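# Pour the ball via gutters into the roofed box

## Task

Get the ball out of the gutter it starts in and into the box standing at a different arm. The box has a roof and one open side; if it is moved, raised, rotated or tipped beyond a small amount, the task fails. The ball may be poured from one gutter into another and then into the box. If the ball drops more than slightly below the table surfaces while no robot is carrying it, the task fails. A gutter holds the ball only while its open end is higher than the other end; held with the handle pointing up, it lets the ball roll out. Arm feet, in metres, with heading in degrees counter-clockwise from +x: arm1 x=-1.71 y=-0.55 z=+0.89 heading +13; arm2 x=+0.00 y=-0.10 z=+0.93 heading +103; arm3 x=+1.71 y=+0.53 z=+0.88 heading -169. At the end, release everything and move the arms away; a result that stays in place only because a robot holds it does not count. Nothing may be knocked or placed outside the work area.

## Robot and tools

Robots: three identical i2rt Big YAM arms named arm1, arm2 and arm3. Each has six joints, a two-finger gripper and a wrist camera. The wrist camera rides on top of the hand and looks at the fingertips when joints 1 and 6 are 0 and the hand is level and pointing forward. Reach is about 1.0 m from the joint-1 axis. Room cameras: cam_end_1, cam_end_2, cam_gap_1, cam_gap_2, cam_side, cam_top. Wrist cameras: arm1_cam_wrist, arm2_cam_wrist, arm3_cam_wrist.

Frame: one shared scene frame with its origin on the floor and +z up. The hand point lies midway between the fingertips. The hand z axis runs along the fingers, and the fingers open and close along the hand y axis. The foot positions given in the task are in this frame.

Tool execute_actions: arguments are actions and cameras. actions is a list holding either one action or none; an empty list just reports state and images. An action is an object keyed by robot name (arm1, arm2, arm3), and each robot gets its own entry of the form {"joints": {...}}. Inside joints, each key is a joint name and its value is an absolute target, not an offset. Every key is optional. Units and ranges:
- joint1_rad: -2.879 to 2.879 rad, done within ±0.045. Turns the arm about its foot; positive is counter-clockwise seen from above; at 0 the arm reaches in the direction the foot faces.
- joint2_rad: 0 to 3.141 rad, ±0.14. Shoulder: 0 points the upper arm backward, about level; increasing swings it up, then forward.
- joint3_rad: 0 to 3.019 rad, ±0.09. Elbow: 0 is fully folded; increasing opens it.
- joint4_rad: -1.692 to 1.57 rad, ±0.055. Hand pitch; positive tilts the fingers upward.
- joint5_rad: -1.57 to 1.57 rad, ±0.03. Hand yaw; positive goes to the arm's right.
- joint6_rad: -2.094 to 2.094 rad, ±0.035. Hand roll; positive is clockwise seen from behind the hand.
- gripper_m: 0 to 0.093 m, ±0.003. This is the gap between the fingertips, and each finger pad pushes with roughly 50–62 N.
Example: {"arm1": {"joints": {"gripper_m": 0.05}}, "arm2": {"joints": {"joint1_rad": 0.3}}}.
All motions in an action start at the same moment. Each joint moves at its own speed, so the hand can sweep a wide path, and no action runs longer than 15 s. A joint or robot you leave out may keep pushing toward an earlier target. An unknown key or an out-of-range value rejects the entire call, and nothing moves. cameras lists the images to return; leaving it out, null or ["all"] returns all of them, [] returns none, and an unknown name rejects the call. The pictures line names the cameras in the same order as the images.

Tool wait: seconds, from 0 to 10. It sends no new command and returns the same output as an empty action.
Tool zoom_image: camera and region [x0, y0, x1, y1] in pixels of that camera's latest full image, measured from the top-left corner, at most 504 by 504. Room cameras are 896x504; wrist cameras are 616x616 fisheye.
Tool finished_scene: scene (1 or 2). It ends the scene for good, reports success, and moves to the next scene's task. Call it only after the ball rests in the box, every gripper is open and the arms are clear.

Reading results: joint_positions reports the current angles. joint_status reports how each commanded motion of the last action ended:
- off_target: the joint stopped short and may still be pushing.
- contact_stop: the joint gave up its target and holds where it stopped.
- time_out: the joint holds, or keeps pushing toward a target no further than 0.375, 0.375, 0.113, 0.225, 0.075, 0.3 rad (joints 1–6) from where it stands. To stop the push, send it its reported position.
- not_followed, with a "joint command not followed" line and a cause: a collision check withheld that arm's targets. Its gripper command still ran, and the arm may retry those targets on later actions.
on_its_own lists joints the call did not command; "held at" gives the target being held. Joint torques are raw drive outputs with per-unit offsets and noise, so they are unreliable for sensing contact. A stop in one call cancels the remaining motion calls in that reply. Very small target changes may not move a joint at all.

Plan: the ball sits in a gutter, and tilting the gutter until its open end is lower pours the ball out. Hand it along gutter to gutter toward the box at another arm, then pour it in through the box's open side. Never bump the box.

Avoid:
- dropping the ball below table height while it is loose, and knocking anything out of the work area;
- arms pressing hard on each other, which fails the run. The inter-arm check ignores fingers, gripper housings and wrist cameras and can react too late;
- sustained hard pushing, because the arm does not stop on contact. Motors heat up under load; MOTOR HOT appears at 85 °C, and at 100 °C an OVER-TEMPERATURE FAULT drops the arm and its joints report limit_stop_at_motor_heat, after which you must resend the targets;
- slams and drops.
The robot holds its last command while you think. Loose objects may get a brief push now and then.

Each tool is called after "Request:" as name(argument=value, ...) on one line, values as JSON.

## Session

Request:
execute_actions(actions=[])

Scene clock: 0.00 s.
Joint torques (N m, as the arm reports them, + toward a larger angle): no reading
Motor temperatures (°C, as the motors report them): arm1=[21 26 26 23 25 24] | arm2=[24 26 26 24 23 24] | arm3=[23 23 24 25 22 24]
arm1.joint_positions: joint1_rad=+0.608 joint2_rad=+0.437 joint3_rad=+1.662 joint4_rad=-1.191 joint5_rad=+0.301 joint6_rad=-0.642 gripper_m=+0.094
arm1.joint_status: not commanded
arm1.hand: x=-1.6268 y=-0.5316 z=+1.6053 quat_wxyz=(-0.718, +0.385, -0.579, +0.033) (m; scene frame)
arm2.joint_positions: joint1_rad=-0.101 joint2_rad=+0.438 joint3_rad=+1.386 joint4_rad=-1.584 joint5_rad=-0.128 joint6_rad=+0.126 gripper_m=+0.094
arm2.joint_status: not commanded
arm2.hand: x=-0.0398 y=+0.0255 z=+1.4465 quat_wxyz=(-0.230, +0.653, -0.607, -0.390) (m; scene frame)
arm3.joint_positions: joint1_rad=-0.377 joint2_rad=+0.630 joint3_rad=+1.457 joint4_rad=-1.355 joint5_rad=-0.264 joint6_rad=-0.298 gripper_m=+0.094
arm3.joint_status: not commanded
arm3.hand: x=+1.4944 y=+0.5322 z=+1.4554 quat_wxyz=(+0.005, -0.852, -0.111, +0.511) (m; scene frame)
pictures: arm1_cam_wrist, arm2_cam_wrist, arm3_cam_wrist, cam_end_1, cam_end_2, cam_gap_1, cam_gap_2, cam_side, cam_top
Images, in order (width x height): arm1_cam_wrist 616x616, arm2_cam_wrist 616x616, arm3_cam_wrist 616x616, cam_end_1 896x504, cam_end_2 896x504, cam_gap_1 896x504, cam_gap_2 896x504, cam_side 896x504, cam_top 896x504.

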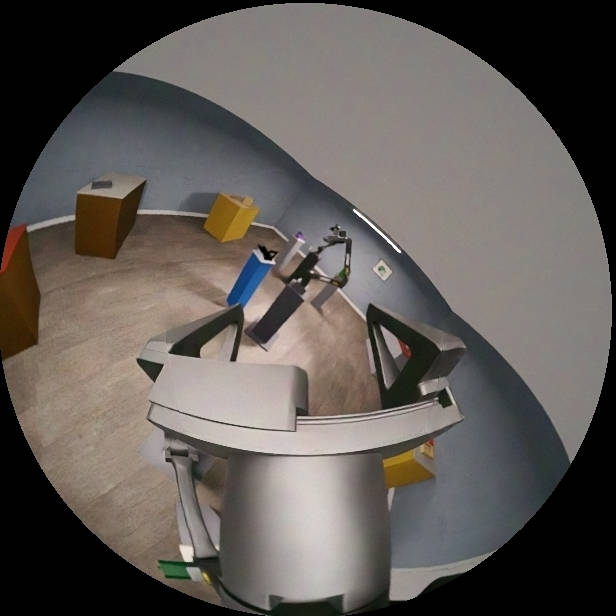

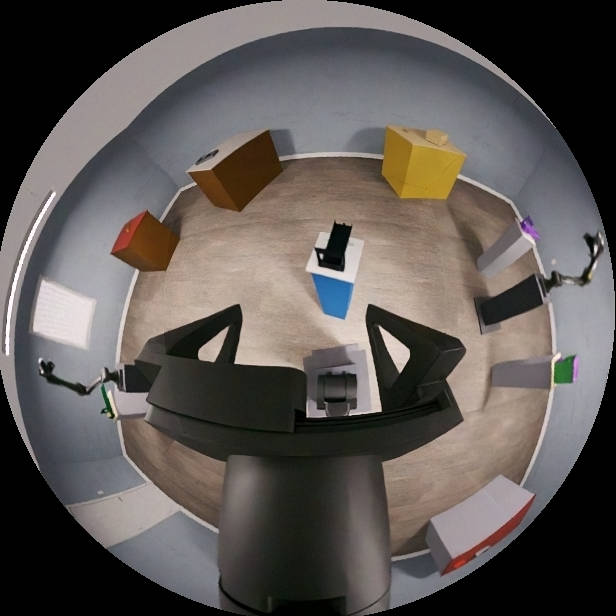

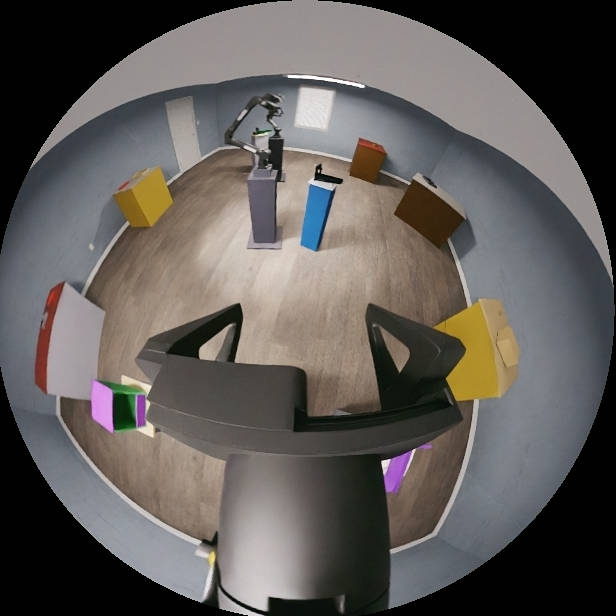

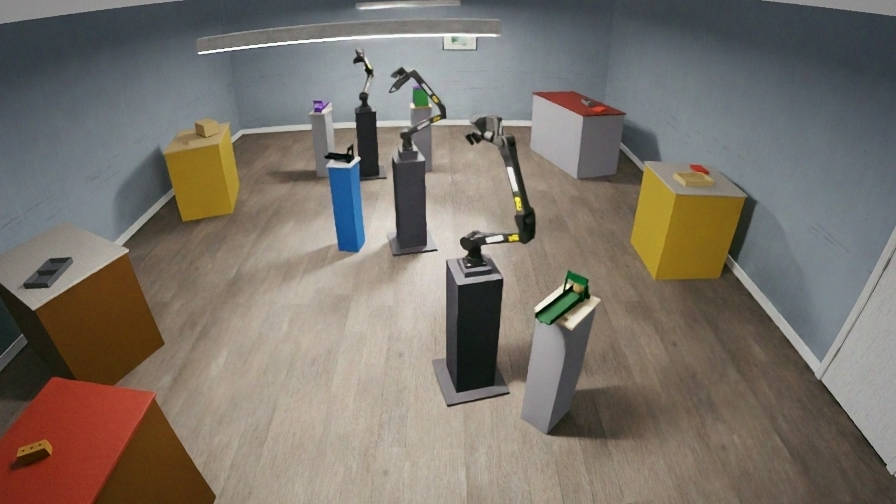

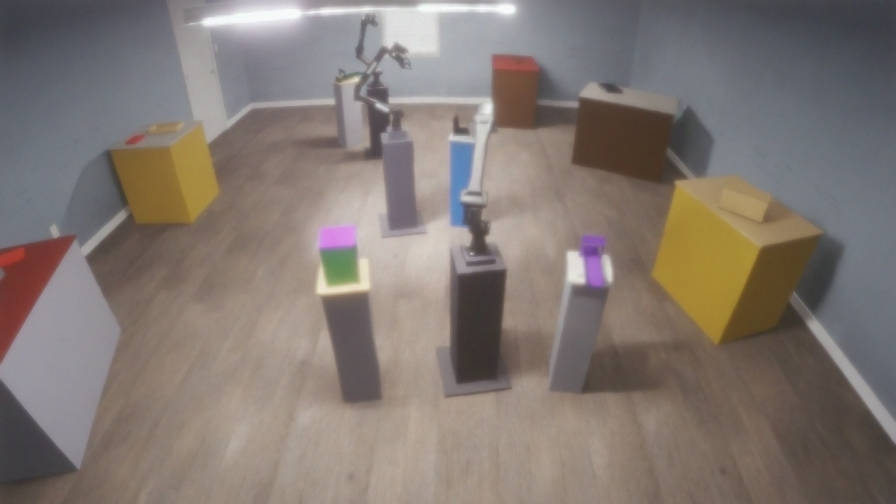

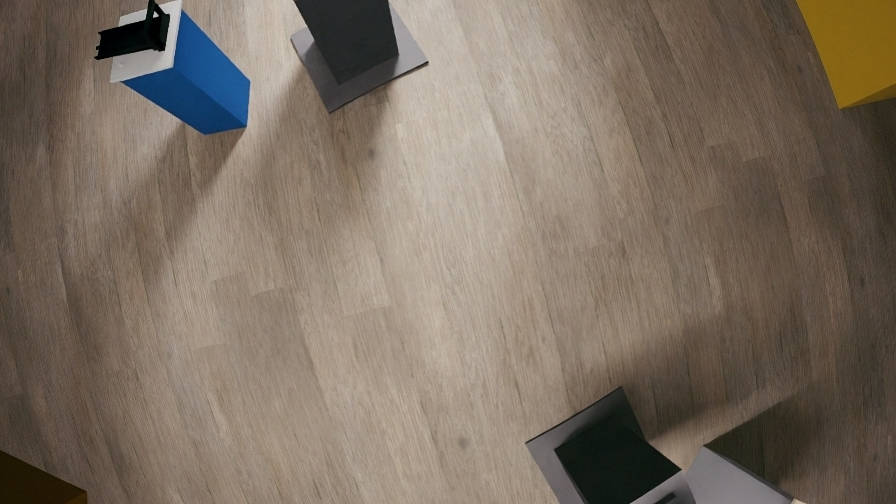

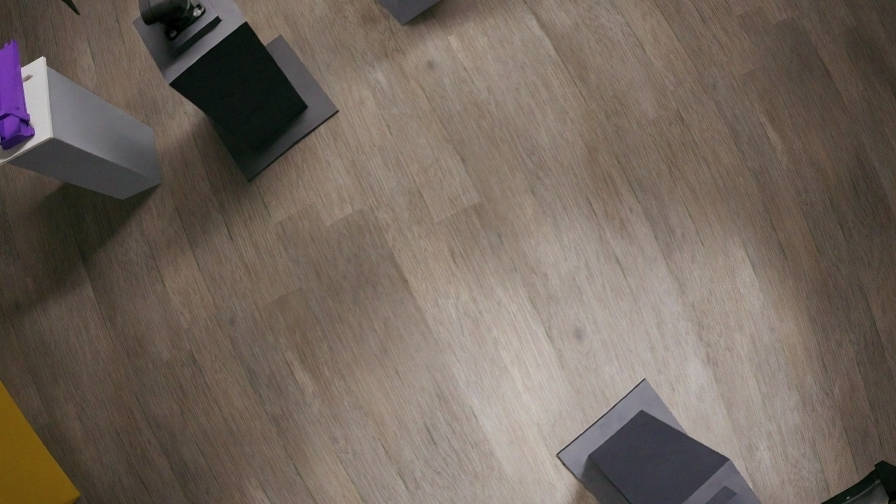

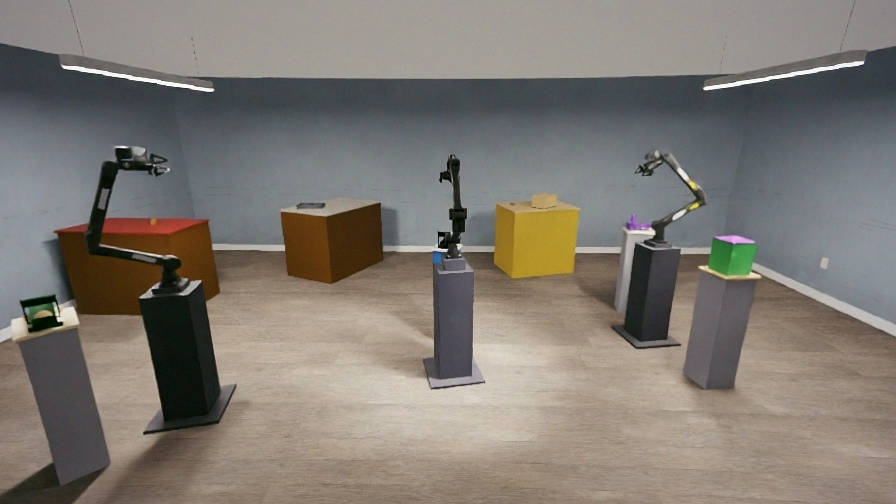

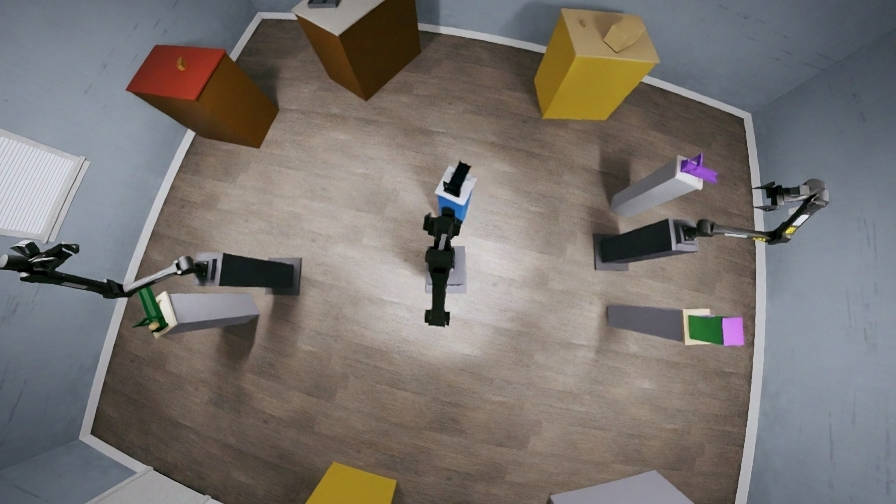

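Request:
execute_actions(actions=[{"arm1":{"joints":{"joint1_rad":-2.3,"joint2_rad":1.6,"joint3_rad":1.65,"joint4_rad":-1.6,"joint5_rad":0,"joint6_rad":0}},"arm2":{"joints":{"joint1_rad":-0.12,"joint2_rad":1.5,"joint3_rad":1.5,"joint4_rad":-1.53,"joint5_rad":0,"joint6_rad":0}},"arm3":{"joints":{"joint1_rad":-1.8,"joint2_rad":1.7,"joint3_rad":1.8,"joint4_rad":-1.6,"joint5_rad":0,"joint6_rad":0}}}], cameras=["arm1_cam_wrist","arm2_cam_wrist","arm3_cam_wrist"])

Scene clock: 2.67 s.
Joint torques (N m, as the arm reports them, + toward a larger angle): arm1=[  0.82 -15.81   8.64  -0.02   0.07   0.08] | arm2=[ -1.3  -15.97  10.82   0.55   0.11  -0.2 ] | arm3=[  1.84 -12.23   9.82   0.76   0.04   0.15]
Motor temperatures (°C, as the motors report them): arm1=[21 27 26 23 25 24] | arm2=[24 26 27 24 23 24] | arm3=[23 23 25 25 22 24]
arm1.joint_positions: joint1_rad=-2.305 joint2_rad=+1.601 joint3_rad=+1.655 joint4_rad=-1.590 joint5_rad=-0.001 joint6_rad=-0.007 gripper_m=+0.094
arm1.joint_status: all done
arm1.hand: x=-1.9504 y=-0.9840 z=+1.1671 quat_wxyz=(-0.009, -0.858, -0.513, +0.015) (m; scene frame)
arm2.joint_positions: joint1_rad=-0.104 joint2_rad=+1.508 joint3_rad=+1.484 joint4_rad=-1.540 joint5_rad=-0.003 joint6_rad=+0.013 gripper_m=+0.094
arm2.joint_status: all done
arm2.hand: x=-0.0582 y=+0.3478 z=+1.1864 quat_wxyz=(-0.002, +0.746, -0.665, -0.002) (m; scene frame)
arm3.joint_positions: joint1_rad=-1.812 joint2_rad=+1.704 joint3_rad=+1.772 joint4_rad=-1.594 joint5_rad=+0.000 joint6_rad=-0.012 gripper_m=+0.094
arm3.joint_status: all done
arm3.hand: x=+1.7456 y=+1.0633 z=+1.1573 quat_wxyz=(+0.010, -0.693, +0.721, +0.016) (m; scene frame)
pictures: arm1_cam_wrist, arm2_cam_wrist, arm3_cam_wrist
Images, in order (width x height): arm1_cam_wrist 616x616, arm2_cam_wrist 616x616, arm3_cam_wrist 616x616.

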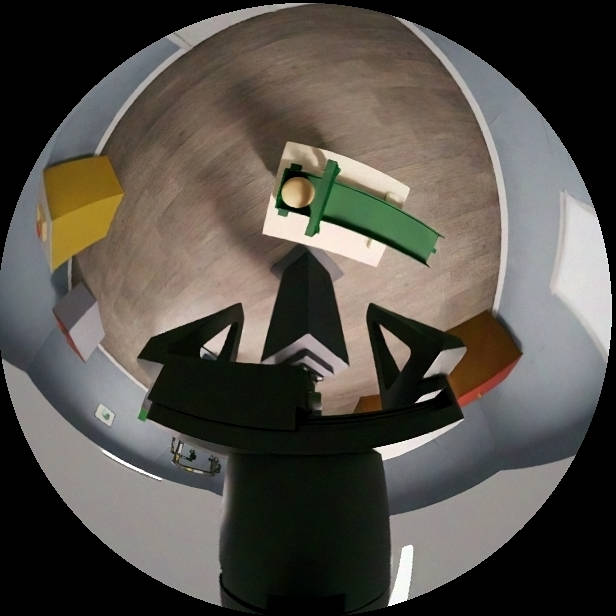

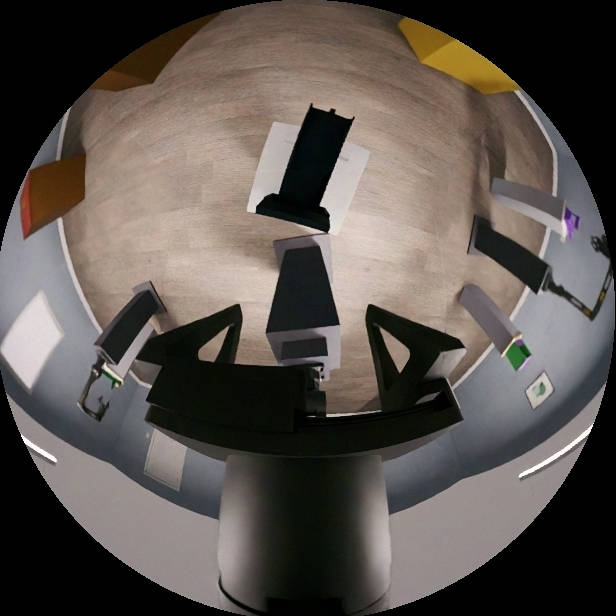

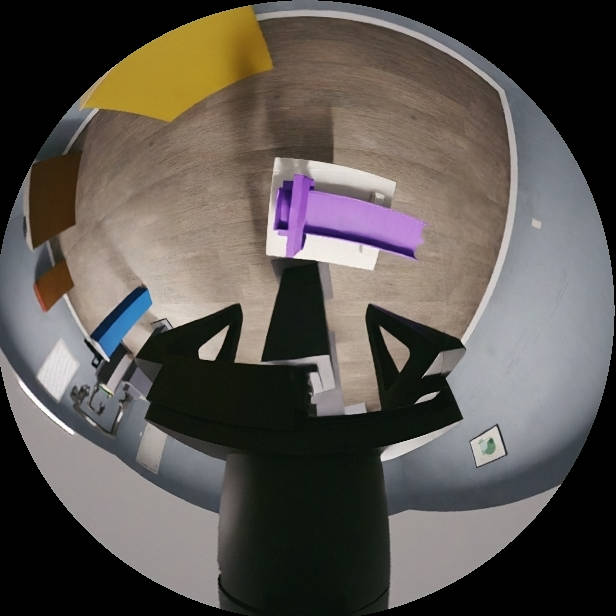

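Request:
execute_actions(actions=[{"arm1":{"joints":{"joint2_rad":1.86,"joint3_rad":1.65,"joint4_rad":-1.39,"joint5_rad":0.2,"joint6_rad":0.28}},"arm2":{"joints":{"joint1_rad":-0.047,"joint2_rad":1.51,"joint3_rad":1.06,"joint4_rad":-0.895,"joint5_rad":0.06,"joint6_rad":-1.25}},"arm3":{"joints":{"joint1_rad":-1.75,"joint2_rad":1.87,"joint3_rad":1.71,"joint4_rad":-1.4,"joint5_rad":0.18,"joint6_rad":0.19}}}], cameras=["arm1_cam_wrist","arm2_cam_wrist","arm3_cam_wrist"])

Scene clock: 4.97 s.
Joint torques (N m, as the arm reports them, + toward a larger angle): arm1=[  1.09 -18.47   8.73   0.54   0.33   0.12] | arm2=[  1.14 -13.92   9.15   1.39   0.04  -0.19] | arm3=[  1.07 -14.24   9.14   1.15   0.33   0.17]
Motor temperatures (°C, as the motors report them): arm1=[21 27 27 23 25 24] | arm2=[24 27 27 24 23 24] | arm3=[23 24 25 25 22 24]
arm1.joint_positions: joint1_rad=-2.305 joint2_rad=+1.852 joint3_rad=+1.650 joint4_rad=-1.397 joint5_rad=+0.196 joint6_rad=+0.271 gripper_m=+0.094
arm1.joint_status: all done
arm1.hand: x=-2.0128 y=-1.0280 z=+1.0420 quat_wxyz=(+0.085, -0.916, -0.389, +0.050) (m; scene frame)
arm2.joint_positions: joint1_rad=-0.053 joint2_rad=+1.510 joint3_rad=+1.057 joint4_rad=-0.915 joint5_rad=+0.058 joint6_rad=-1.237 gripper_m=+0.094
arm2.joint_status: all done
arm2.hand: x=-0.0721 y=+0.3561 z=+1.0333 quat_wxyz=(-0.105, +0.991, -0.080, +0.004) (m; scene frame)
arm3.joint_positions: joint1_rad=-1.752 joint2_rad=+1.882 joint3_rad=+1.689 joint4_rad=-1.407 joint5_rad=+0.176 joint6_rad=+0.176 gripper_m=+0.094
arm3.joint_status: all done
arm3.hand: x=+1.7423 y=+1.1017 z=+1.0338 quat_wxyz=(+0.052, -0.645, +0.760, -0.067) (m; scene frame)
pictures: arm1_cam_wrist, arm2_cam_wrist, arm3_cam_wrist
Images, in order (width x height): arm1_cam_wrist 616x616, arm2_cam_wrist 616x616, arm3_cam_wrist 616x616.

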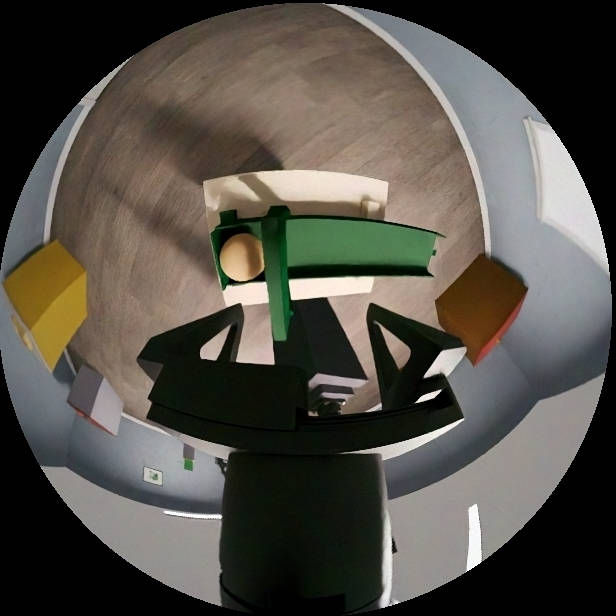

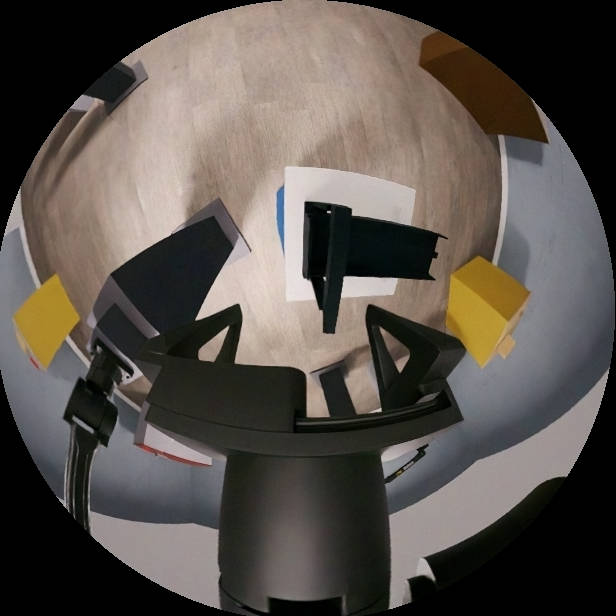

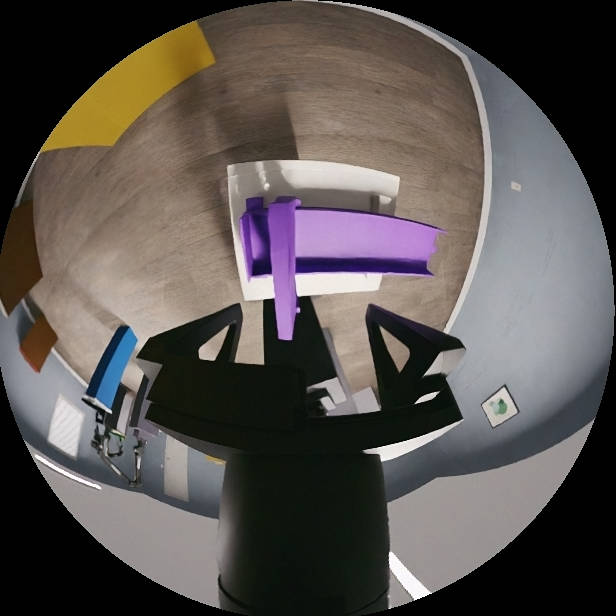

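Request:
execute_actions(actions=[{"arm1":{"joints":{"joint1_rad":-2.275,"joint2_rad":1.885,"joint3_rad":1.545,"joint4_rad":-1.265,"gripper_m":0.07}},"arm2":{"joints":{"joint1_rad":-0.085,"joint2_rad":1.67,"joint3_rad":1.155,"joint4_rad":-0.78,"gripper_m":0.09}},"arm3":{"joints":{"joint1_rad":-1.73,"joint2_rad":1.9,"joint3_rad":1.625,"joint4_rad":-1.29,"gripper_m":0.07}}}], cameras=["arm1_cam_wrist","arm2_cam_wrist","arm3_cam_wrist"])

Scene clock: 6.20 s.
Joint torques (N m, as the arm reports them, + toward a larger angle): arm1=[  1.25 -17.88   7.49   0.73   0.3    0.12] | arm2=[ -1.21 -17.46  12.5    1.13   0.    -0.14] | arm3=[  2.16 -14.21   7.79   1.25   0.31   0.17]
Motor temperatures (°C, as the motors report them): arm1=[21 27 27 23 25 24] | arm2=[24 27 27 24 23 24] | arm3=[23 24 26 25 22 25]
arm1.joint_positions: joint1_rad=-2.284 joint2_rad=+1.871 joint3_rad=+1.557 joint4_rad=-1.276 joint5_rad=+0.197 joint6_rad=+0.272 gripper_m=+0.070
arm1.joint_status: all done
arm1.hand: x=-2.0020 y=-1.0320 z=+0.9969 quat_wxyz=(+0.082, -0.912, -0.398, +0.054) (m; scene frame)
arm2.joint_positions: joint1_rad=-0.073 joint2_rad=+1.682 joint3_rad=+1.105 joint4_rad=-0.797 joint5_rad=+0.058 joint6_rad=-1.238 gripper_m=+0.090
arm2.joint_status: all done
arm2.hand: x=-0.0692 y=+0.3969 z=+0.9786 quat_wxyz=(-0.102, +0.991, -0.089, +0.006) (m; scene frame)
arm3.joint_positions: joint1_rad=-1.743 joint2_rad=+1.909 joint3_rad=+1.619 joint4_rad=-1.298 joint5_rad=+0.177 joint6_rad=+0.176 gripper_m=+0.070
arm3.joint_status: all done
arm3.hand: x=+1.7371 y=+1.1049 z=+0.9927 quat_wxyz=(+0.056, -0.647, +0.758, -0.062) (m; scene frame)
pictures: arm1_cam_wrist, arm2_cam_wrist, arm3_cam_wrist
Images, in order (width x height): arm1_cam_wrist 616x616, arm2_cam_wrist 616x616, arm3_cam_wrist 616x616.

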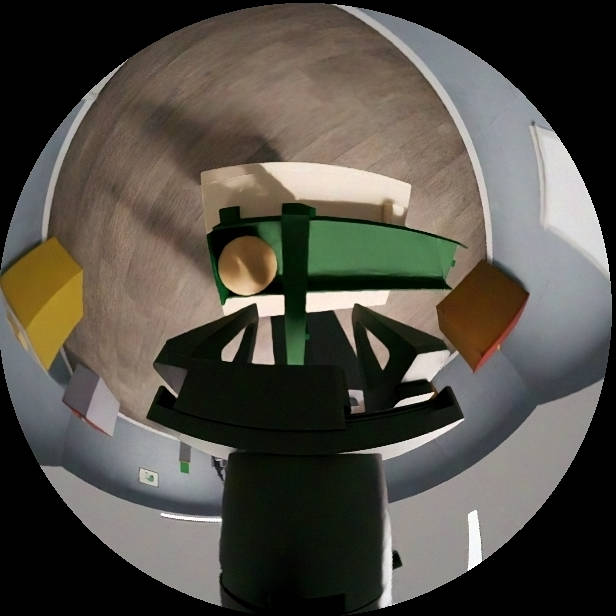

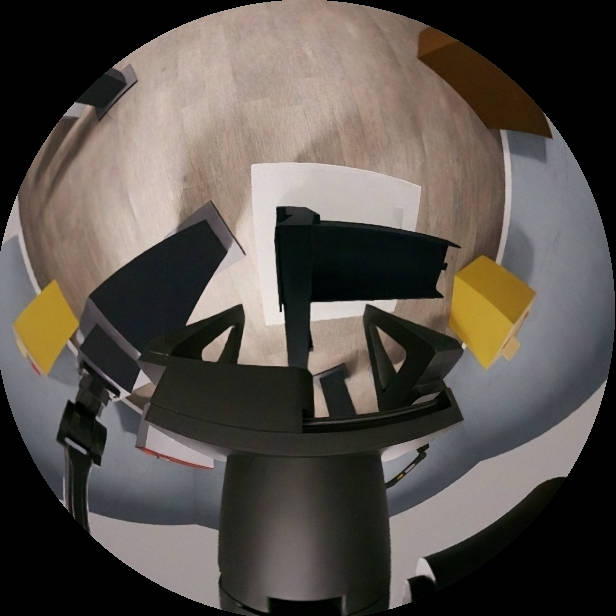

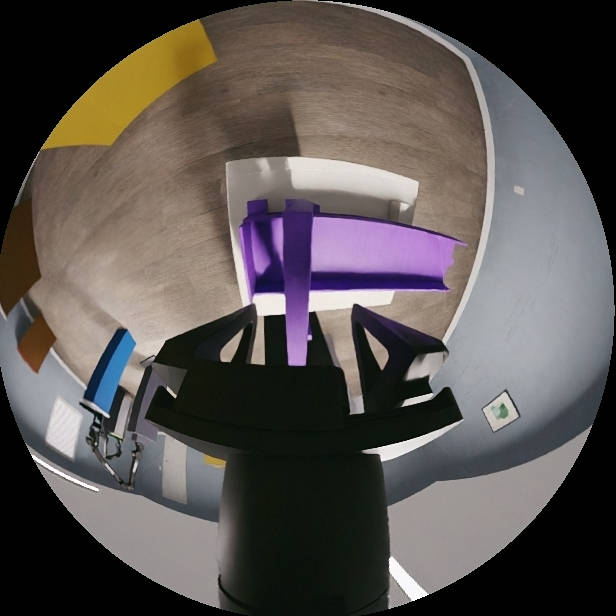

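Request:
execute_actions(actions=[{"arm1":{"joints":{"joint2_rad":1.915,"gripper_m":0.04}},"arm2":{"joints":{"gripper_m":0}},"arm3":{"joints":{"joint2_rad":1.92,"gripper_m":0.04}}}], cameras=[])

Request:
execute_actions(actions=[{"arm1":{"joints":{"gripper_m":0}},"arm3":{"joints":{"gripper_m":0}}}], cameras=[])

Request:
execute_actions(actions=[{"arm1":{"joints":{"joint2_rad":1.7,"joint4_rad":-1.4,"joint5_rad":0.4,"joint6_rad":0.1}},"arm2":{"joints":{"joint3_rad":1.5,"joint4_rad":-1.0}},"arm3":{"joints":{"joint2_rad":1.7,"joint4_rad":-1.4}}}], cameras=["arm1_cam_wrist","cam_end_1"])

Scene clock: 7.30 s.
Joint torques (N m, as the arm reports them, + toward a larger angle): arm1=[  1.2  -17.75   7.33   0.67   0.3    0.12] | arm2=[ -1.15 -16.43  11.87   0.98  -0.11  -0.08] | arm3=[  1.93 -13.2    7.72   1.24   0.31   0.18]
Motor temperatures (°C, as the motors report them): arm1=[21 27 27 23 25 24] | arm2=[24 27 28 24 23 24] | arm3=[23 24 26 25 22 25]
arm1.joint_positions: joint1_rad=-2.284 joint2_rad=+1.892 joint3_rad=+1.557 joint4_rad=-1.276 joint5_rad=+0.197 joint6_rad=+0.272 gripper_m=+0.040
arm1.joint_status: all done
arm1.hand: x=-2.0018 y=-1.0315 z=+0.9856 quat_wxyz=(+0.089, -0.912, -0.398, +0.046) (m; scene frame)
arm2.joint_positions: joint1_rad=-0.073 joint2_rad=+1.675 joint3_rad=+1.113 joint4_rad=-0.792 joint5_rad=+0.061 joint6_rad=-1.239 gripper_m=+0.011
arm2.joint_status: gripper_m off_target (ended at +0.011, target +0.000)
arm2.hand: x=-0.0693 y=+0.4023 z=+0.9855 quat_wxyz=(-0.113, +0.990, -0.089, +0.005) (m; scene frame)
arm3.joint_positions: joint1_rad=-1.743 joint2_rad=+1.917 joint3_rad=+1.619 joint4_rad=-1.298 joint5_rad=+0.177 joint6_rad=+0.176 gripper_m=+0.040
arm3.joint_status: all done
arm3.hand: x=+1.7371 y=+1.1047 z=+0.9885 quat_wxyz=(+0.054, -0.647, +0.757, -0.065) (m; scene frame)
pictures: none
No camera images: the call's "cameras" was empty. Leave "cameras" out to get every camera's image.

Scene clock: 7.90 s.
Joint torques (N m, as the arm reports them, + toward a larger angle): arm1=[  1.21 -17.32   7.36   0.65   0.     0.06] | arm2=[ -0.9  -16.31  11.8    1.11  -0.13  -0.13] | arm3=[  1.73 -13.25   7.76   1.22  -0.19   0.14]
Motor temperatures (°C, as the motors report them): arm1=[21 27 27 23 25 24] | arm2=[24 27 28 24 23 24] | arm3=[23 24 26 25 22 25]
arm1.joint_positions: joint1_rad=-2.283 joint2_rad=+1.892 joint3_rad=+1.557 joint4_rad=-1.275 joint5_rad=+0.206 joint6_rad=+0.276 gripper_m=+0.011
arm1.joint_status: gripper_m off_target (ended at +0.011, target +0.000)
arm1.hand: x=-2.0026 y=-1.0312 z=+0.9859 quat_wxyz=(+0.092, -0.912, -0.397, +0.049) (m; scene frame)
arm2.joint_positions: joint1_rad=-0.073 joint2_rad=+1.675 joint3_rad=+1.113 joint4_rad=-0.792 joint5_rad=+0.061 joint6_rad=-1.239 gripper_m=+0.011
arm2.joint_status: not commanded
arm2.hand: x=-0.0693 y=+0.4023 z=+0.9855 quat_wxyz=(-0.113, +0.990, -0.089, +0.005) (m; scene frame)
arm3.joint_positions: joint1_rad=-1.741 joint2_rad=+1.915 joint3_rad=+1.619 joint4_rad=-1.298 joint5_rad=+0.189 joint6_rad=+0.179 gripper_m=+0.011
arm3.joint_status: gripper_m off_target (ended at +0.011, target +0.000)
arm3.hand: x=+1.7376 y=+1.1049 z=+0.9897 quat_wxyz=(+0.059, -0.647, +0.757, -0.068) (m; scene frame)
pictures: none
No camera images: the call's "cameras" was empty. Leave "cameras" out to get every camera's image.

Scene clock: 9.20 s.
Joint torques (N m, as the arm reports them, + toward a larger angle): arm1=[  1.18 -17.21   9.17   0.08   0.62  -0.04] | arm2=[ -0.8  -19.5   14.04   0.28  -0.07  -0.12] | arm3=[  1.71 -13.     9.5    0.84   0.24   0.14]
Motor temperatures (°C, as the motors report them): arm1=[21 28 27 23 26 24] | arm2=[24 27 28 24 23 24] | arm3=[23 24 26 25 22 25]
arm1.joint_positions: joint1_rad=-2.282 joint2_rad=+1.699 joint3_rad=+1.541 joint4_rad=-1.392 joint5_rad=+0.392 joint6_rad=+0.108 gripper_m=+0.011
arm1.joint_status: all done
arm1.hand: x=-2.0124 y=-0.9844 z=+1.0904 quat_wxyz=(+0.154, -0.865, -0.462, +0.119) (m; scene frame)
arm2.joint_positions: joint1_rad=-0.073 joint2_rad=+1.686 joint3_rad=+1.450 joint4_rad=-0.990 joint5_rad=+0.061 joint6_rad=-1.239 gripper_m=+0.011
arm2.joint_status: all done
arm2.hand: x=-0.0829 y=+0.4837 z=+1.1072 quat_wxyz=(-0.174, +0.981, -0.090, -0.011) (m; scene frame)
arm3.joint_positions: joint1_rad=-1.741 joint2_rad=+1.716 joint3_rad=+1.602 joint4_rad=-1.395 joint5_rad=+0.179 joint6_rad=+0.179 gripper_m=+0.011
arm3.joint_status: all done
arm3.hand: x=+1.7376 y=+1.0705 z=+1.0893 quat_wxyz=(+0.082, -0.644, +0.760, -0.033) (m; scene frame)
pictures: arm1_cam_wrist, cam_end_1
Images, in order (width x height): arm1_cam_wrist 616x616, cam_end_1 896x504.

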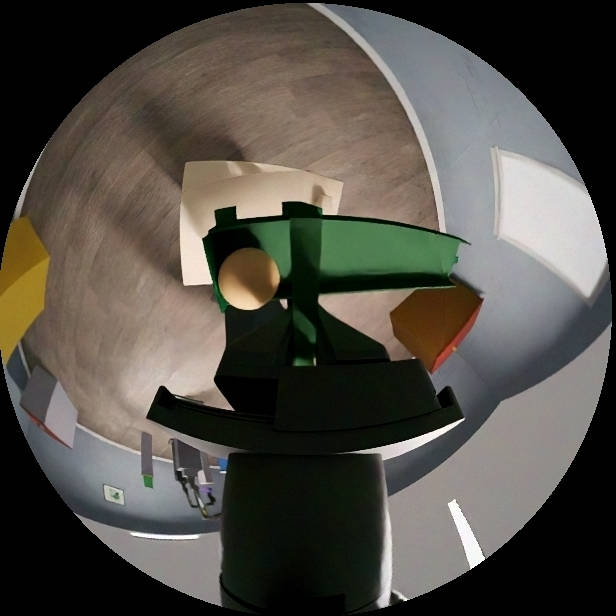

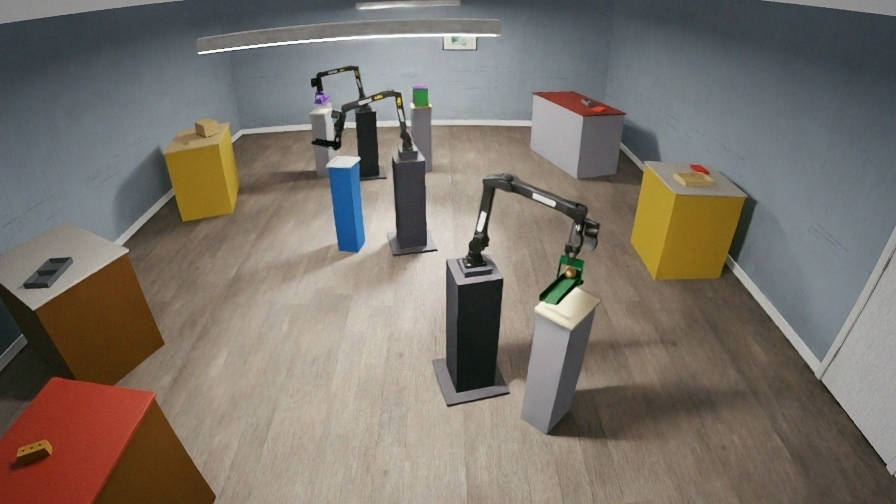

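Request:
execute_actions(actions=[{"arm1":{"joints":{"joint4_rad":-1.2,"joint5_rad":0.36,"joint6_rad":-0.48}},"arm2":{"joints":{"joint1_rad":0.7,"joint5_rad":0,"joint6_rad":-1.585}},"arm3":{"joints":{"joint1_rad":-1.1,"joint5_rad":0,"joint6_rad":-0.5}}}], cameras=[])

Request:
execute_actions(actions=[{"arm1":{"joints":{"joint4_rad":-1.03,"joint5_rad":0.21,"joint6_rad":-1.05}},"arm2":{"joints":{"joint1_rad":1.595,"joint2_rad":2.02,"joint3_rad":1.71,"joint4_rad":-0.76}},"arm3":{"joints":{"joint1_rad":-0.5,"joint6_rad":-1.1}}}], cameras=["arm1_cam_wrist"])

Request:
execute_actions(actions=[{"arm1":{"joints":{"joint1_rad":-1.7,"joint2_rad":1.55,"joint5_rad":0,"joint6_rad":-1.58}},"arm3":{"joints":{"joint1_rad":0.16,"joint6_rad":-1.585}}}], cameras=["arm1_cam_wrist"])

Request:
execute_actions(actions=[{"arm1":{"joints":{"joint1_rad":-0.8}},"arm3":{"joints":{"joint2_rad":2.09,"joint3_rad":2.09,"joint4_rad":-1.06}}}], cameras=[])

Request:
execute_actions(actions=[{"arm1":{"joints":{"joint1_rad":0.03,"joint2_rad":1.65,"joint3_rad":1.78,"joint4_rad":-1.17}}}], cameras=[])

Request:
execute_actions(actions=[{"arm1":{"joints":{"joint2_rad":1.8,"joint3_rad":1.95,"joint4_rad":-1.36}}}], cameras=["cam_gap_1","cam_side"])

Request:
zoom_image(camera="cam_side", region=[220, 170, 420, 310])

Scene clock: 11.30 s.
Joint torques (N m, as the arm reports them, + toward a larger angle): arm1=[  1.05 -17.1    9.52   1.29   0.35  -0.04] | arm2=[ -0.67 -19.5   13.77   0.36  -0.04  -0.15] | arm3=[  0.12 -12.75   9.43   0.84   0.14  -0.11]
Motor temperatures (°C, as the motors report them): arm1=[21 28 28 23 26 24] | arm2=[24 27 29 24 23 24] | arm3=[23 25 27 25 22 25]
arm1.joint_positions: joint1_rad=-2.282 joint2_rad=+1.699 joint3_rad=+1.541 joint4_rad=-1.216 joint5_rad=+0.357 joint6_rad=-0.472 gripper_m=+0.011
arm1.joint_status: all done
arm1.hand: x=-2.0265 y=-1.0235 z=+1.0927 quat_wxyz=(+0.139, -0.707, -0.678, +0.147) (m; scene frame)
arm2.joint_positions: joint1_rad=+0.712 joint2_rad=+1.686 joint3_rad=+1.450 joint4_rad=-0.990 joint5_rad=-0.001 joint6_rad=-1.573 gripper_m=+0.011
arm2.joint_status: all done
arm2.hand: x=-0.4762 y=+0.2469 z=+1.1055 quat_wxyz=(-0.152, +0.877, +0.449, -0.077) (m; scene frame)
arm3.joint_positions: joint1_rad=-1.093 joint2_rad=+1.716 joint3_rad=+1.602 joint4_rad=-1.395 joint5_rad=-0.003 joint6_rad=-0.485 gripper_m=+0.011
arm3.joint_status: all done
arm3.hand: x=+1.3837 y=+0.9546 z=+1.0910 quat_wxyz=(+0.014, -0.978, +0.208, +0.029) (m; scene frame)
pictures: none
No camera images: the call's "cameras" was empty. Leave "cameras" out to get every camera's image.

Scene clock: 13.17 s.
Joint torques (N m, as the arm reports them, + toward a larger angle): arm1=[  1.05 -17.43   9.69   1.77   0.07  -0.05] | arm2=[ -0.3  -27.48  13.05   1.49  -0.08  -0.1 ] | arm3=[  0.33 -12.73   9.41   0.83   0.06  -0.11]
Motor temperatures (°C, as the motors report them): arm1=[21 28 28 23 26 24] | arm2=[24 28 30 24 23 24] | arm3=[23 25 27 25 22 25]
arm1.joint_positions: joint1_rad=-2.282 joint2_rad=+1.699 joint3_rad=+1.541 joint4_rad=-1.050 joint5_rad=+0.210 joint6_rad=-1.042 gripper_m=+0.011
arm1.joint_status: all done
arm1.hand: x=-2.0233 y=-1.0700 z=+1.0968 quat_wxyz=(+0.099, -0.488, -0.848, +0.182) (m; scene frame)
arm2.joint_positions: joint1_rad=+1.595 joint2_rad=+2.069 joint3_rad=+1.666 joint4_rad=-0.773 joint5_rad=+0.000 joint6_rad=-1.576 gripper_m=+0.011
arm2.joint_status: all done
arm2.hand: x=-0.6855 y=-0.2772 z=+0.9803 quat_wxyz=(-0.119, +0.597, +0.778, -0.154) (m; scene frame)
arm3.joint_positions: joint1_rad=-0.494 joint2_rad=+1.716 joint3_rad=+1.602 joint4_rad=-1.395 joint5_rad=-0.002 joint6_rad=-1.086 gripper_m=+0.011
arm3.joint_status: all done
arm3.hand: x=+1.2036 y=+0.6937 z=+1.0947 quat_wxyz=(+0.017, -0.924, -0.380, +0.030) (m; scene frame)
pictures: arm1_cam_wrist
Images, in order (width x height): arm1_cam_wrist 616x616.

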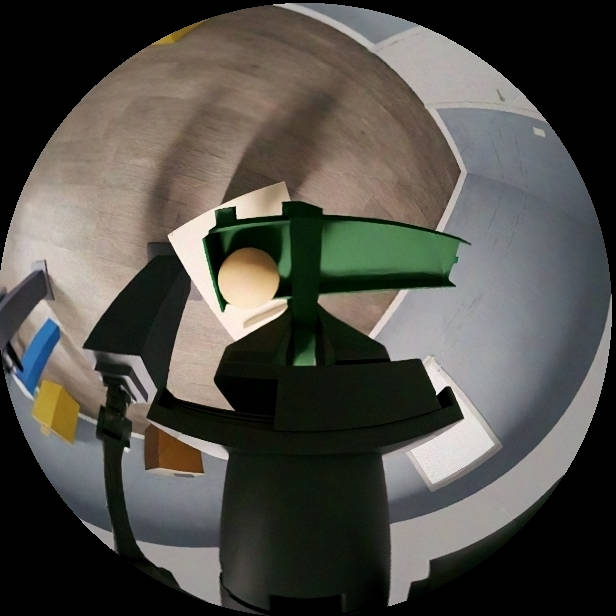

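Scene clock: 14.70 s.
Joint torques (N m, as the arm reports them, + toward a larger angle): arm1=[  0.23 -15.62  10.07   1.66   0.    -0.05] | arm2=[  0.29 -27.93  13.01   1.47  -0.08  -0.08] | arm3=[ -0.17 -12.55   9.41   0.79   0.03  -0.11]
Motor temperatures (°C, as the motors report them): arm1=[21 28 28 23 26 24] | arm2=[24 28 30 24 23 24] | arm3=[23 25 28 25 22 25]
arm1.joint_positions: joint1_rad=-1.691 joint2_rad=+1.549 joint3_rad=+1.541 joint4_rad=-1.042 joint5_rad=-0.002 joint6_rad=-1.572 gripper_m=+0.011
arm1.joint_status: all done
arm1.hand: x=-1.6487 y=-1.1352 z=+1.1801 quat_wxyz=(-0.015, +0.056, -0.965, +0.257) (m; scene frame)
arm2.joint_positions: joint1_rad=+1.595 joint2_rad=+2.069 joint3_rad=+1.666 joint4_rad=-0.773 joint5_rad=+0.000 joint6_rad=-1.576 gripper_m=+0.011
arm2.joint_status: not commanded
arm2.hand: x=-0.6855 y=-0.2772 z=+0.9803 quat_wxyz=(-0.119, +0.597, +0.778, -0.154) (m; scene frame)
arm3.joint_positions: joint1_rad=+0.167 joint2_rad=+1.716 joint3_rad=+1.602 joint4_rad=-1.395 joint5_rad=-0.001 joint6_rad=-1.570 gripper_m=+0.011
arm3.joint_status: all done
arm3.hand: x=+1.2126 y=+0.3442 z=+1.0971 quat_wxyz=(+0.019, -0.570, -0.821, +0.031) (m; scene frame)
pictures: arm1_cam_wrist
Images, in order (width x height): arm1_cam_wrist 616x616.

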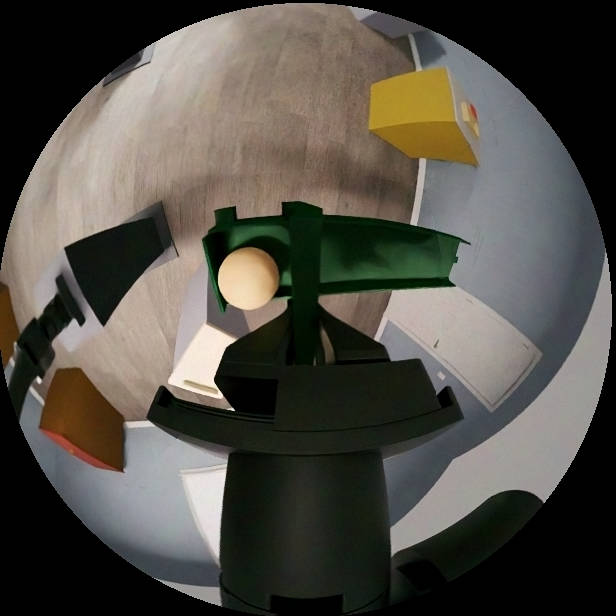

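Scene clock: 16.13 s.
Joint torques (N m, as the arm reports them, + toward a larger angle): arm1=[  0.11 -16.41  10.1    1.66   0.04   0.  ] | arm2=[ -0.23 -27.76  13.09   1.42  -0.08  -0.12] | arm3=[  0.16 -19.35  13.34   2.21   0.04  -0.06]
Motor temperatures (°C, as the motors report them): arm1=[21 28 28 23 26 24] | arm2=[24 29 30 24 23 24] | arm3=[23 25 28 26 22 25]
arm1.joint_positions: joint1_rad=-0.789 joint2_rad=+1.559 joint3_rad=+1.541 joint4_rad=-1.042 joint5_rad=-0.002 joint6_rad=-1.576 gripper_m=+0.011
arm1.joint_status: all done
arm1.hand: x=-1.2158 y=-0.8628 z=+1.1745 quat_wxyz=(-0.124, +0.473, -0.844, +0.221) (m; scene frame)
arm2.joint_positions: joint1_rad=+1.595 joint2_rad=+2.069 joint3_rad=+1.666 joint4_rad=-0.773 joint5_rad=+0.000 joint6_rad=-1.576 gripper_m=+0.011
arm2.joint_status: not commanded
arm2.hand: x=-0.6855 y=-0.2772 z=+0.9803 quat_wxyz=(-0.119, +0.597, +0.778, -0.154) (m; scene frame)
arm3.joint_positions: joint1_rad=+0.167 joint2_rad=+2.127 joint3_rad=+2.017 joint4_rad=-1.077 joint5_rad=-0.001 joint6_rad=-1.573 gripper_m=+0.011
arm3.joint_status: all done
arm3.hand: x=+1.0125 y=+0.2694 z=+1.0395 quat_wxyz=(+0.110, -0.559, -0.806, +0.163) (m; scene frame)
pictures: none
No camera images: the call's "cameras" was empty. Leave "cameras" out to get every camera's image.

Scene clock: 17.77 s.
Joint torques (N m, as the arm reports them, + toward a larger angle): arm1=[  0.12 -19.21  14.52   0.97   0.     0.01] | arm2=[ -0.14 -27.6   12.97   1.41  -0.06  -0.1 ] | arm3=[  0.12 -19.56  13.37   2.24   0.03  -0.07]
Motor temperatures (°C, as the motors report them): arm1=[21 28 29 23 26 24] | arm2=[24 29 31 24 23 24] | arm3=[23 26 29 26 22 25]
arm1.joint_positions: joint1_rad=+0.037 joint2_rad=+1.673 joint3_rad=+1.721 joint4_rad=-1.167 joint5_rad=-0.002 joint6_rad=-1.576 gripper_m=+0.011
arm1.joint_status: all done
arm1.hand: x=-1.1205 y=-0.3878 z=+1.1828 quat_wxyz=(-0.179, +0.778, -0.587, +0.135) (m; scene frame)
arm2.joint_positions: joint1_rad=+1.595 joint2_rad=+2.069 joint3_rad=+1.666 joint4_rad=-0.773 joint5_rad=+0.000 joint6_rad=-1.576 gripper_m=+0.011
arm2.joint_status: not commanded
arm2.hand: x=-0.6855 y=-0.2772 z=+0.9803 quat_wxyz=(-0.119, +0.597, +0.778, -0.154) (m; scene frame)
arm3.joint_positions: joint1_rad=+0.167 joint2_rad=+2.127 joint3_rad=+2.017 joint4_rad=-1.077 joint5_rad=-0.001 joint6_rad=-1.573 gripper_m=+0.011
arm3.joint_status: not commanded
arm3.hand: x=+1.0125 y=+0.2694 z=+1.0395 quat_wxyz=(+0.110, -0.559, -0.806, +0.163) (m; scene frame)
pictures: none
No camera images: the call's "cameras" was empty. Leave "cameras" out to get every camera's image.

Scene clock: 18.77 s.
Joint torques (N m, as the arm reports them, + toward a larger angle): arm1=[  0.17 -19.69  15.24   0.58  -0.01  -0.03] | arm2=[ -0.23 -27.4   13.03   1.1   -0.09  -0.08] | arm3=[  0.25 -19.56  13.4    2.26   0.04  -0.07]
Motor temperatures (°C, as the motors report them): arm1=[21 28 29 23 26 24] | arm2=[24 30 31 24 23 24] | arm3=[23 26 30 26 22 25]
arm1.joint_positions: joint1_rad=+0.037 joint2_rad=+1.807 joint3_rad=+1.881 joint4_rad=-1.356 joint5_rad=-0.002 joint6_rad=-1.576 gripper_m=+0.011
arm1.joint_status: all done
arm1.hand: x=-1.1105 y=-0.3850 z=+1.1607 quat_wxyz=(-0.115, +0.790, -0.596, +0.087) (m; scene frame)
arm2.joint_positions: joint1_rad=+1.595 joint2_rad=+2.069 joint3_rad=+1.666 joint4_rad=-0.773 joint5_rad=+0.000 joint6_rad=-1.576 gripper_m=+0.011
arm2.joint_status: not commanded
arm2.hand: x=-0.6855 y=-0.2772 z=+0.9803 quat_wxyz=(-0.119, +0.597, +0.778, -0.154) (m; scene frame)
arm3.joint_positions: joint1_rad=+0.167 joint2_rad=+2.127 joint3_rad=+2.017 joint4_rad=-1.077 joint5_rad=-0.001 joint6_rad=-1.573 gripper_m=+0.011
arm3.joint_status: not commanded
arm3.hand: x=+1.0125 y=+0.2694 z=+1.0395 quat_wxyz=(+0.110, -0.559, -0.806, +0.163) (m; scene frame)
pictures: cam_gap_1, cam_side
Images, in order (width x height): cam_gap_1 896x504, cam_side 896x504.

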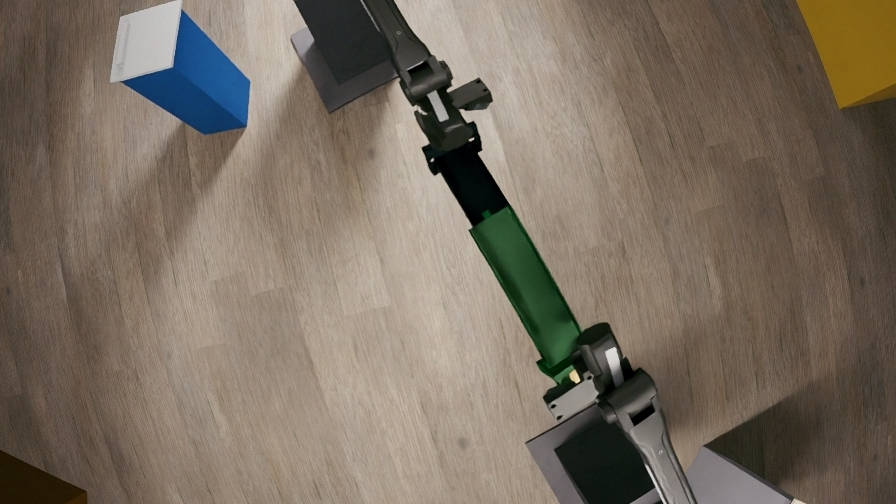

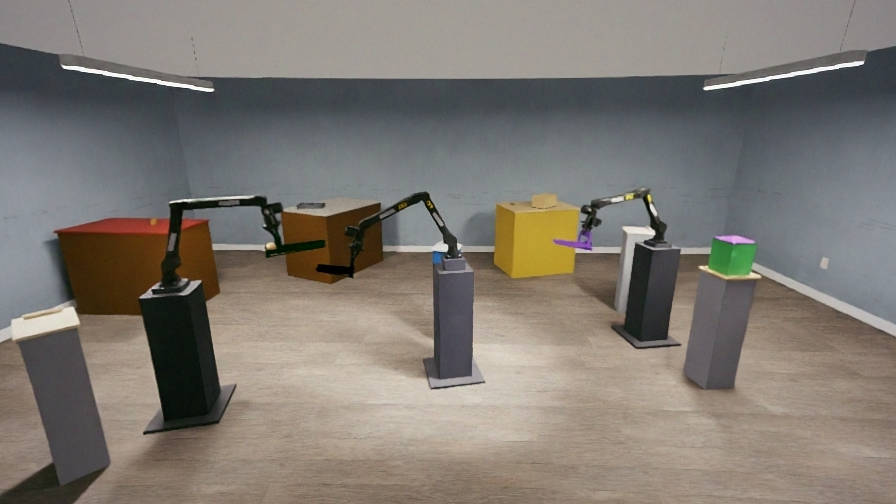

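Region (220, 170, 420, 310) of cam_side's 896x504 image, scaled by 2.520, with more detail than that image has; it fills the top 353 rows of this view, and the rest is white.

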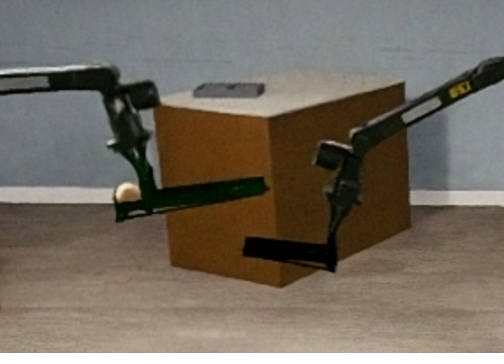

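Request:
execute_actions(actions=[{"arm1":{"joints":{"joint2_rad":1.93,"joint3_rad":2.03,"joint4_rad":-1.38}}}], cameras=["cam_gap_1","cam_side"])

Request:
zoom_image(camera="cam_side", region=[220, 170, 420, 310])

Scene clock: 19.90 s.
Joint torques (N m, as the arm reports them, + toward a larger angle): arm1=[  0.12 -22.07  13.76   0.59   0.01  -0.01] | arm2=[ -0.14 -27.37  12.86   1.5   -0.04  -0.1 ] | arm3=[  0.14 -19.6   13.39   2.25   0.03  -0.07]
Motor temperatures (°C, as the motors report them): arm1=[21 29 30 23 26 24] | arm2=[24 30 31 24 23 24] | arm3=[23 26 30 26 22 25]
arm1.joint_positions: joint1_rad=+0.037 joint2_rad=+1.944 joint3_rad=+1.976 joint4_rad=-1.379 joint5_rad=-0.002 joint6_rad=-1.576 gripper_m=+0.011
arm1.joint_status: all done
arm1.hand: x=-1.0795 y=-0.3764 z=+1.1162 quat_wxyz=(-0.089, +0.793, -0.599, +0.067) (m; scene frame)
arm2.joint_positions: joint1_rad=+1.595 joint2_rad=+2.069 joint3_rad=+1.666 joint4_rad=-0.773 joint5_rad=+0.000 joint6_rad=-1.576 gripper_m=+0.011
arm2.joint_status: not commanded
arm2.hand: x=-0.6855 y=-0.2772 z=+0.9803 quat_wxyz=(-0.119, +0.597, +0.778, -0.154) (m; scene frame)
arm3.joint_positions: joint1_rad=+0.167 joint2_rad=+2.127 joint3_rad=+2.017 joint4_rad=-1.077 joint5_rad=-0.001 joint6_rad=-1.573 gripper_m=+0.011
arm3.joint_status: not commanded
arm3.hand: x=+1.0125 y=+0.2694 z=+1.0395 quat_wxyz=(+0.110, -0.559, -0.806, +0.163) (m; scene frame)
pictures: cam_gap_1, cam_side
Images, in order (width x height): cam_gap_1 896x504, cam_side 896x504.

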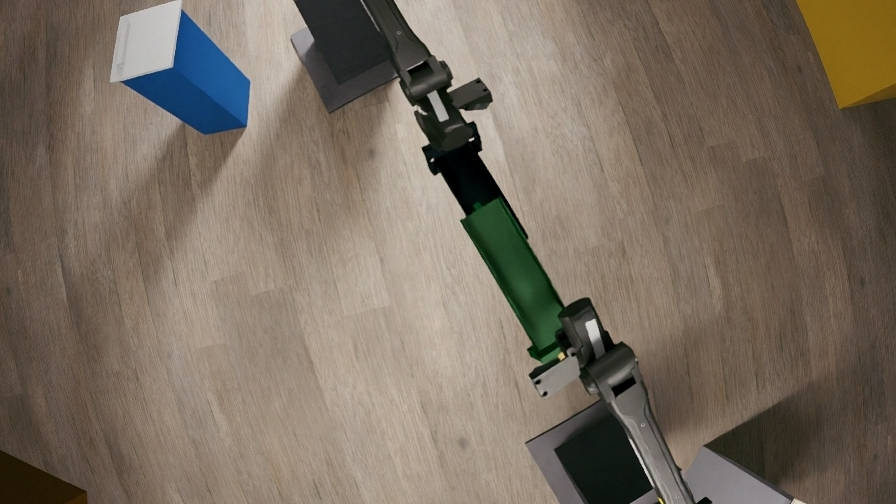

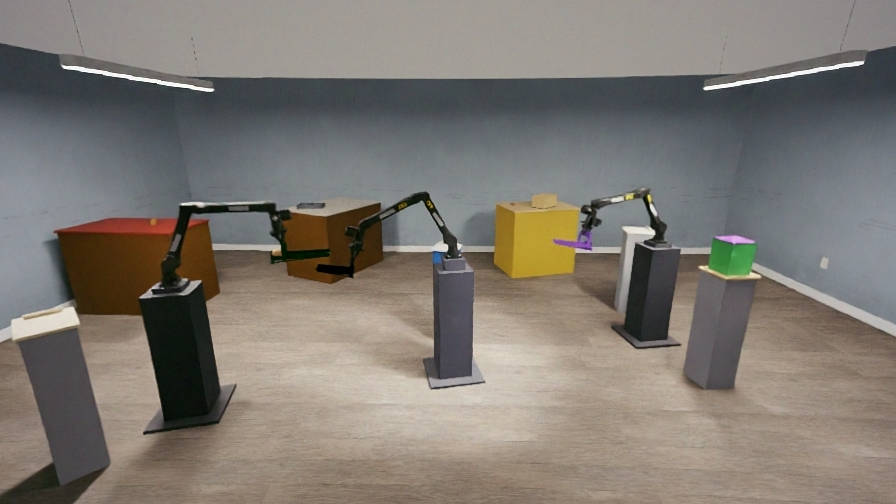

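Region (220, 170, 420, 310) of cam_side's 896x504 image, scaled by 2.520, with more detail than that image has; it fills the top 353 rows of this view, and the rest is white.

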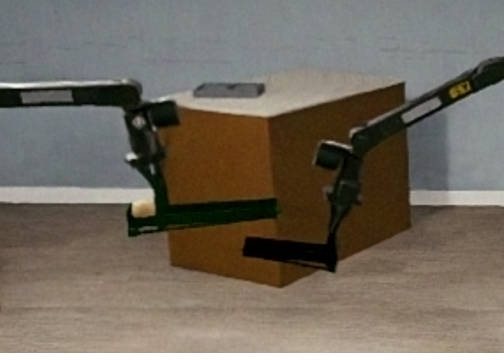

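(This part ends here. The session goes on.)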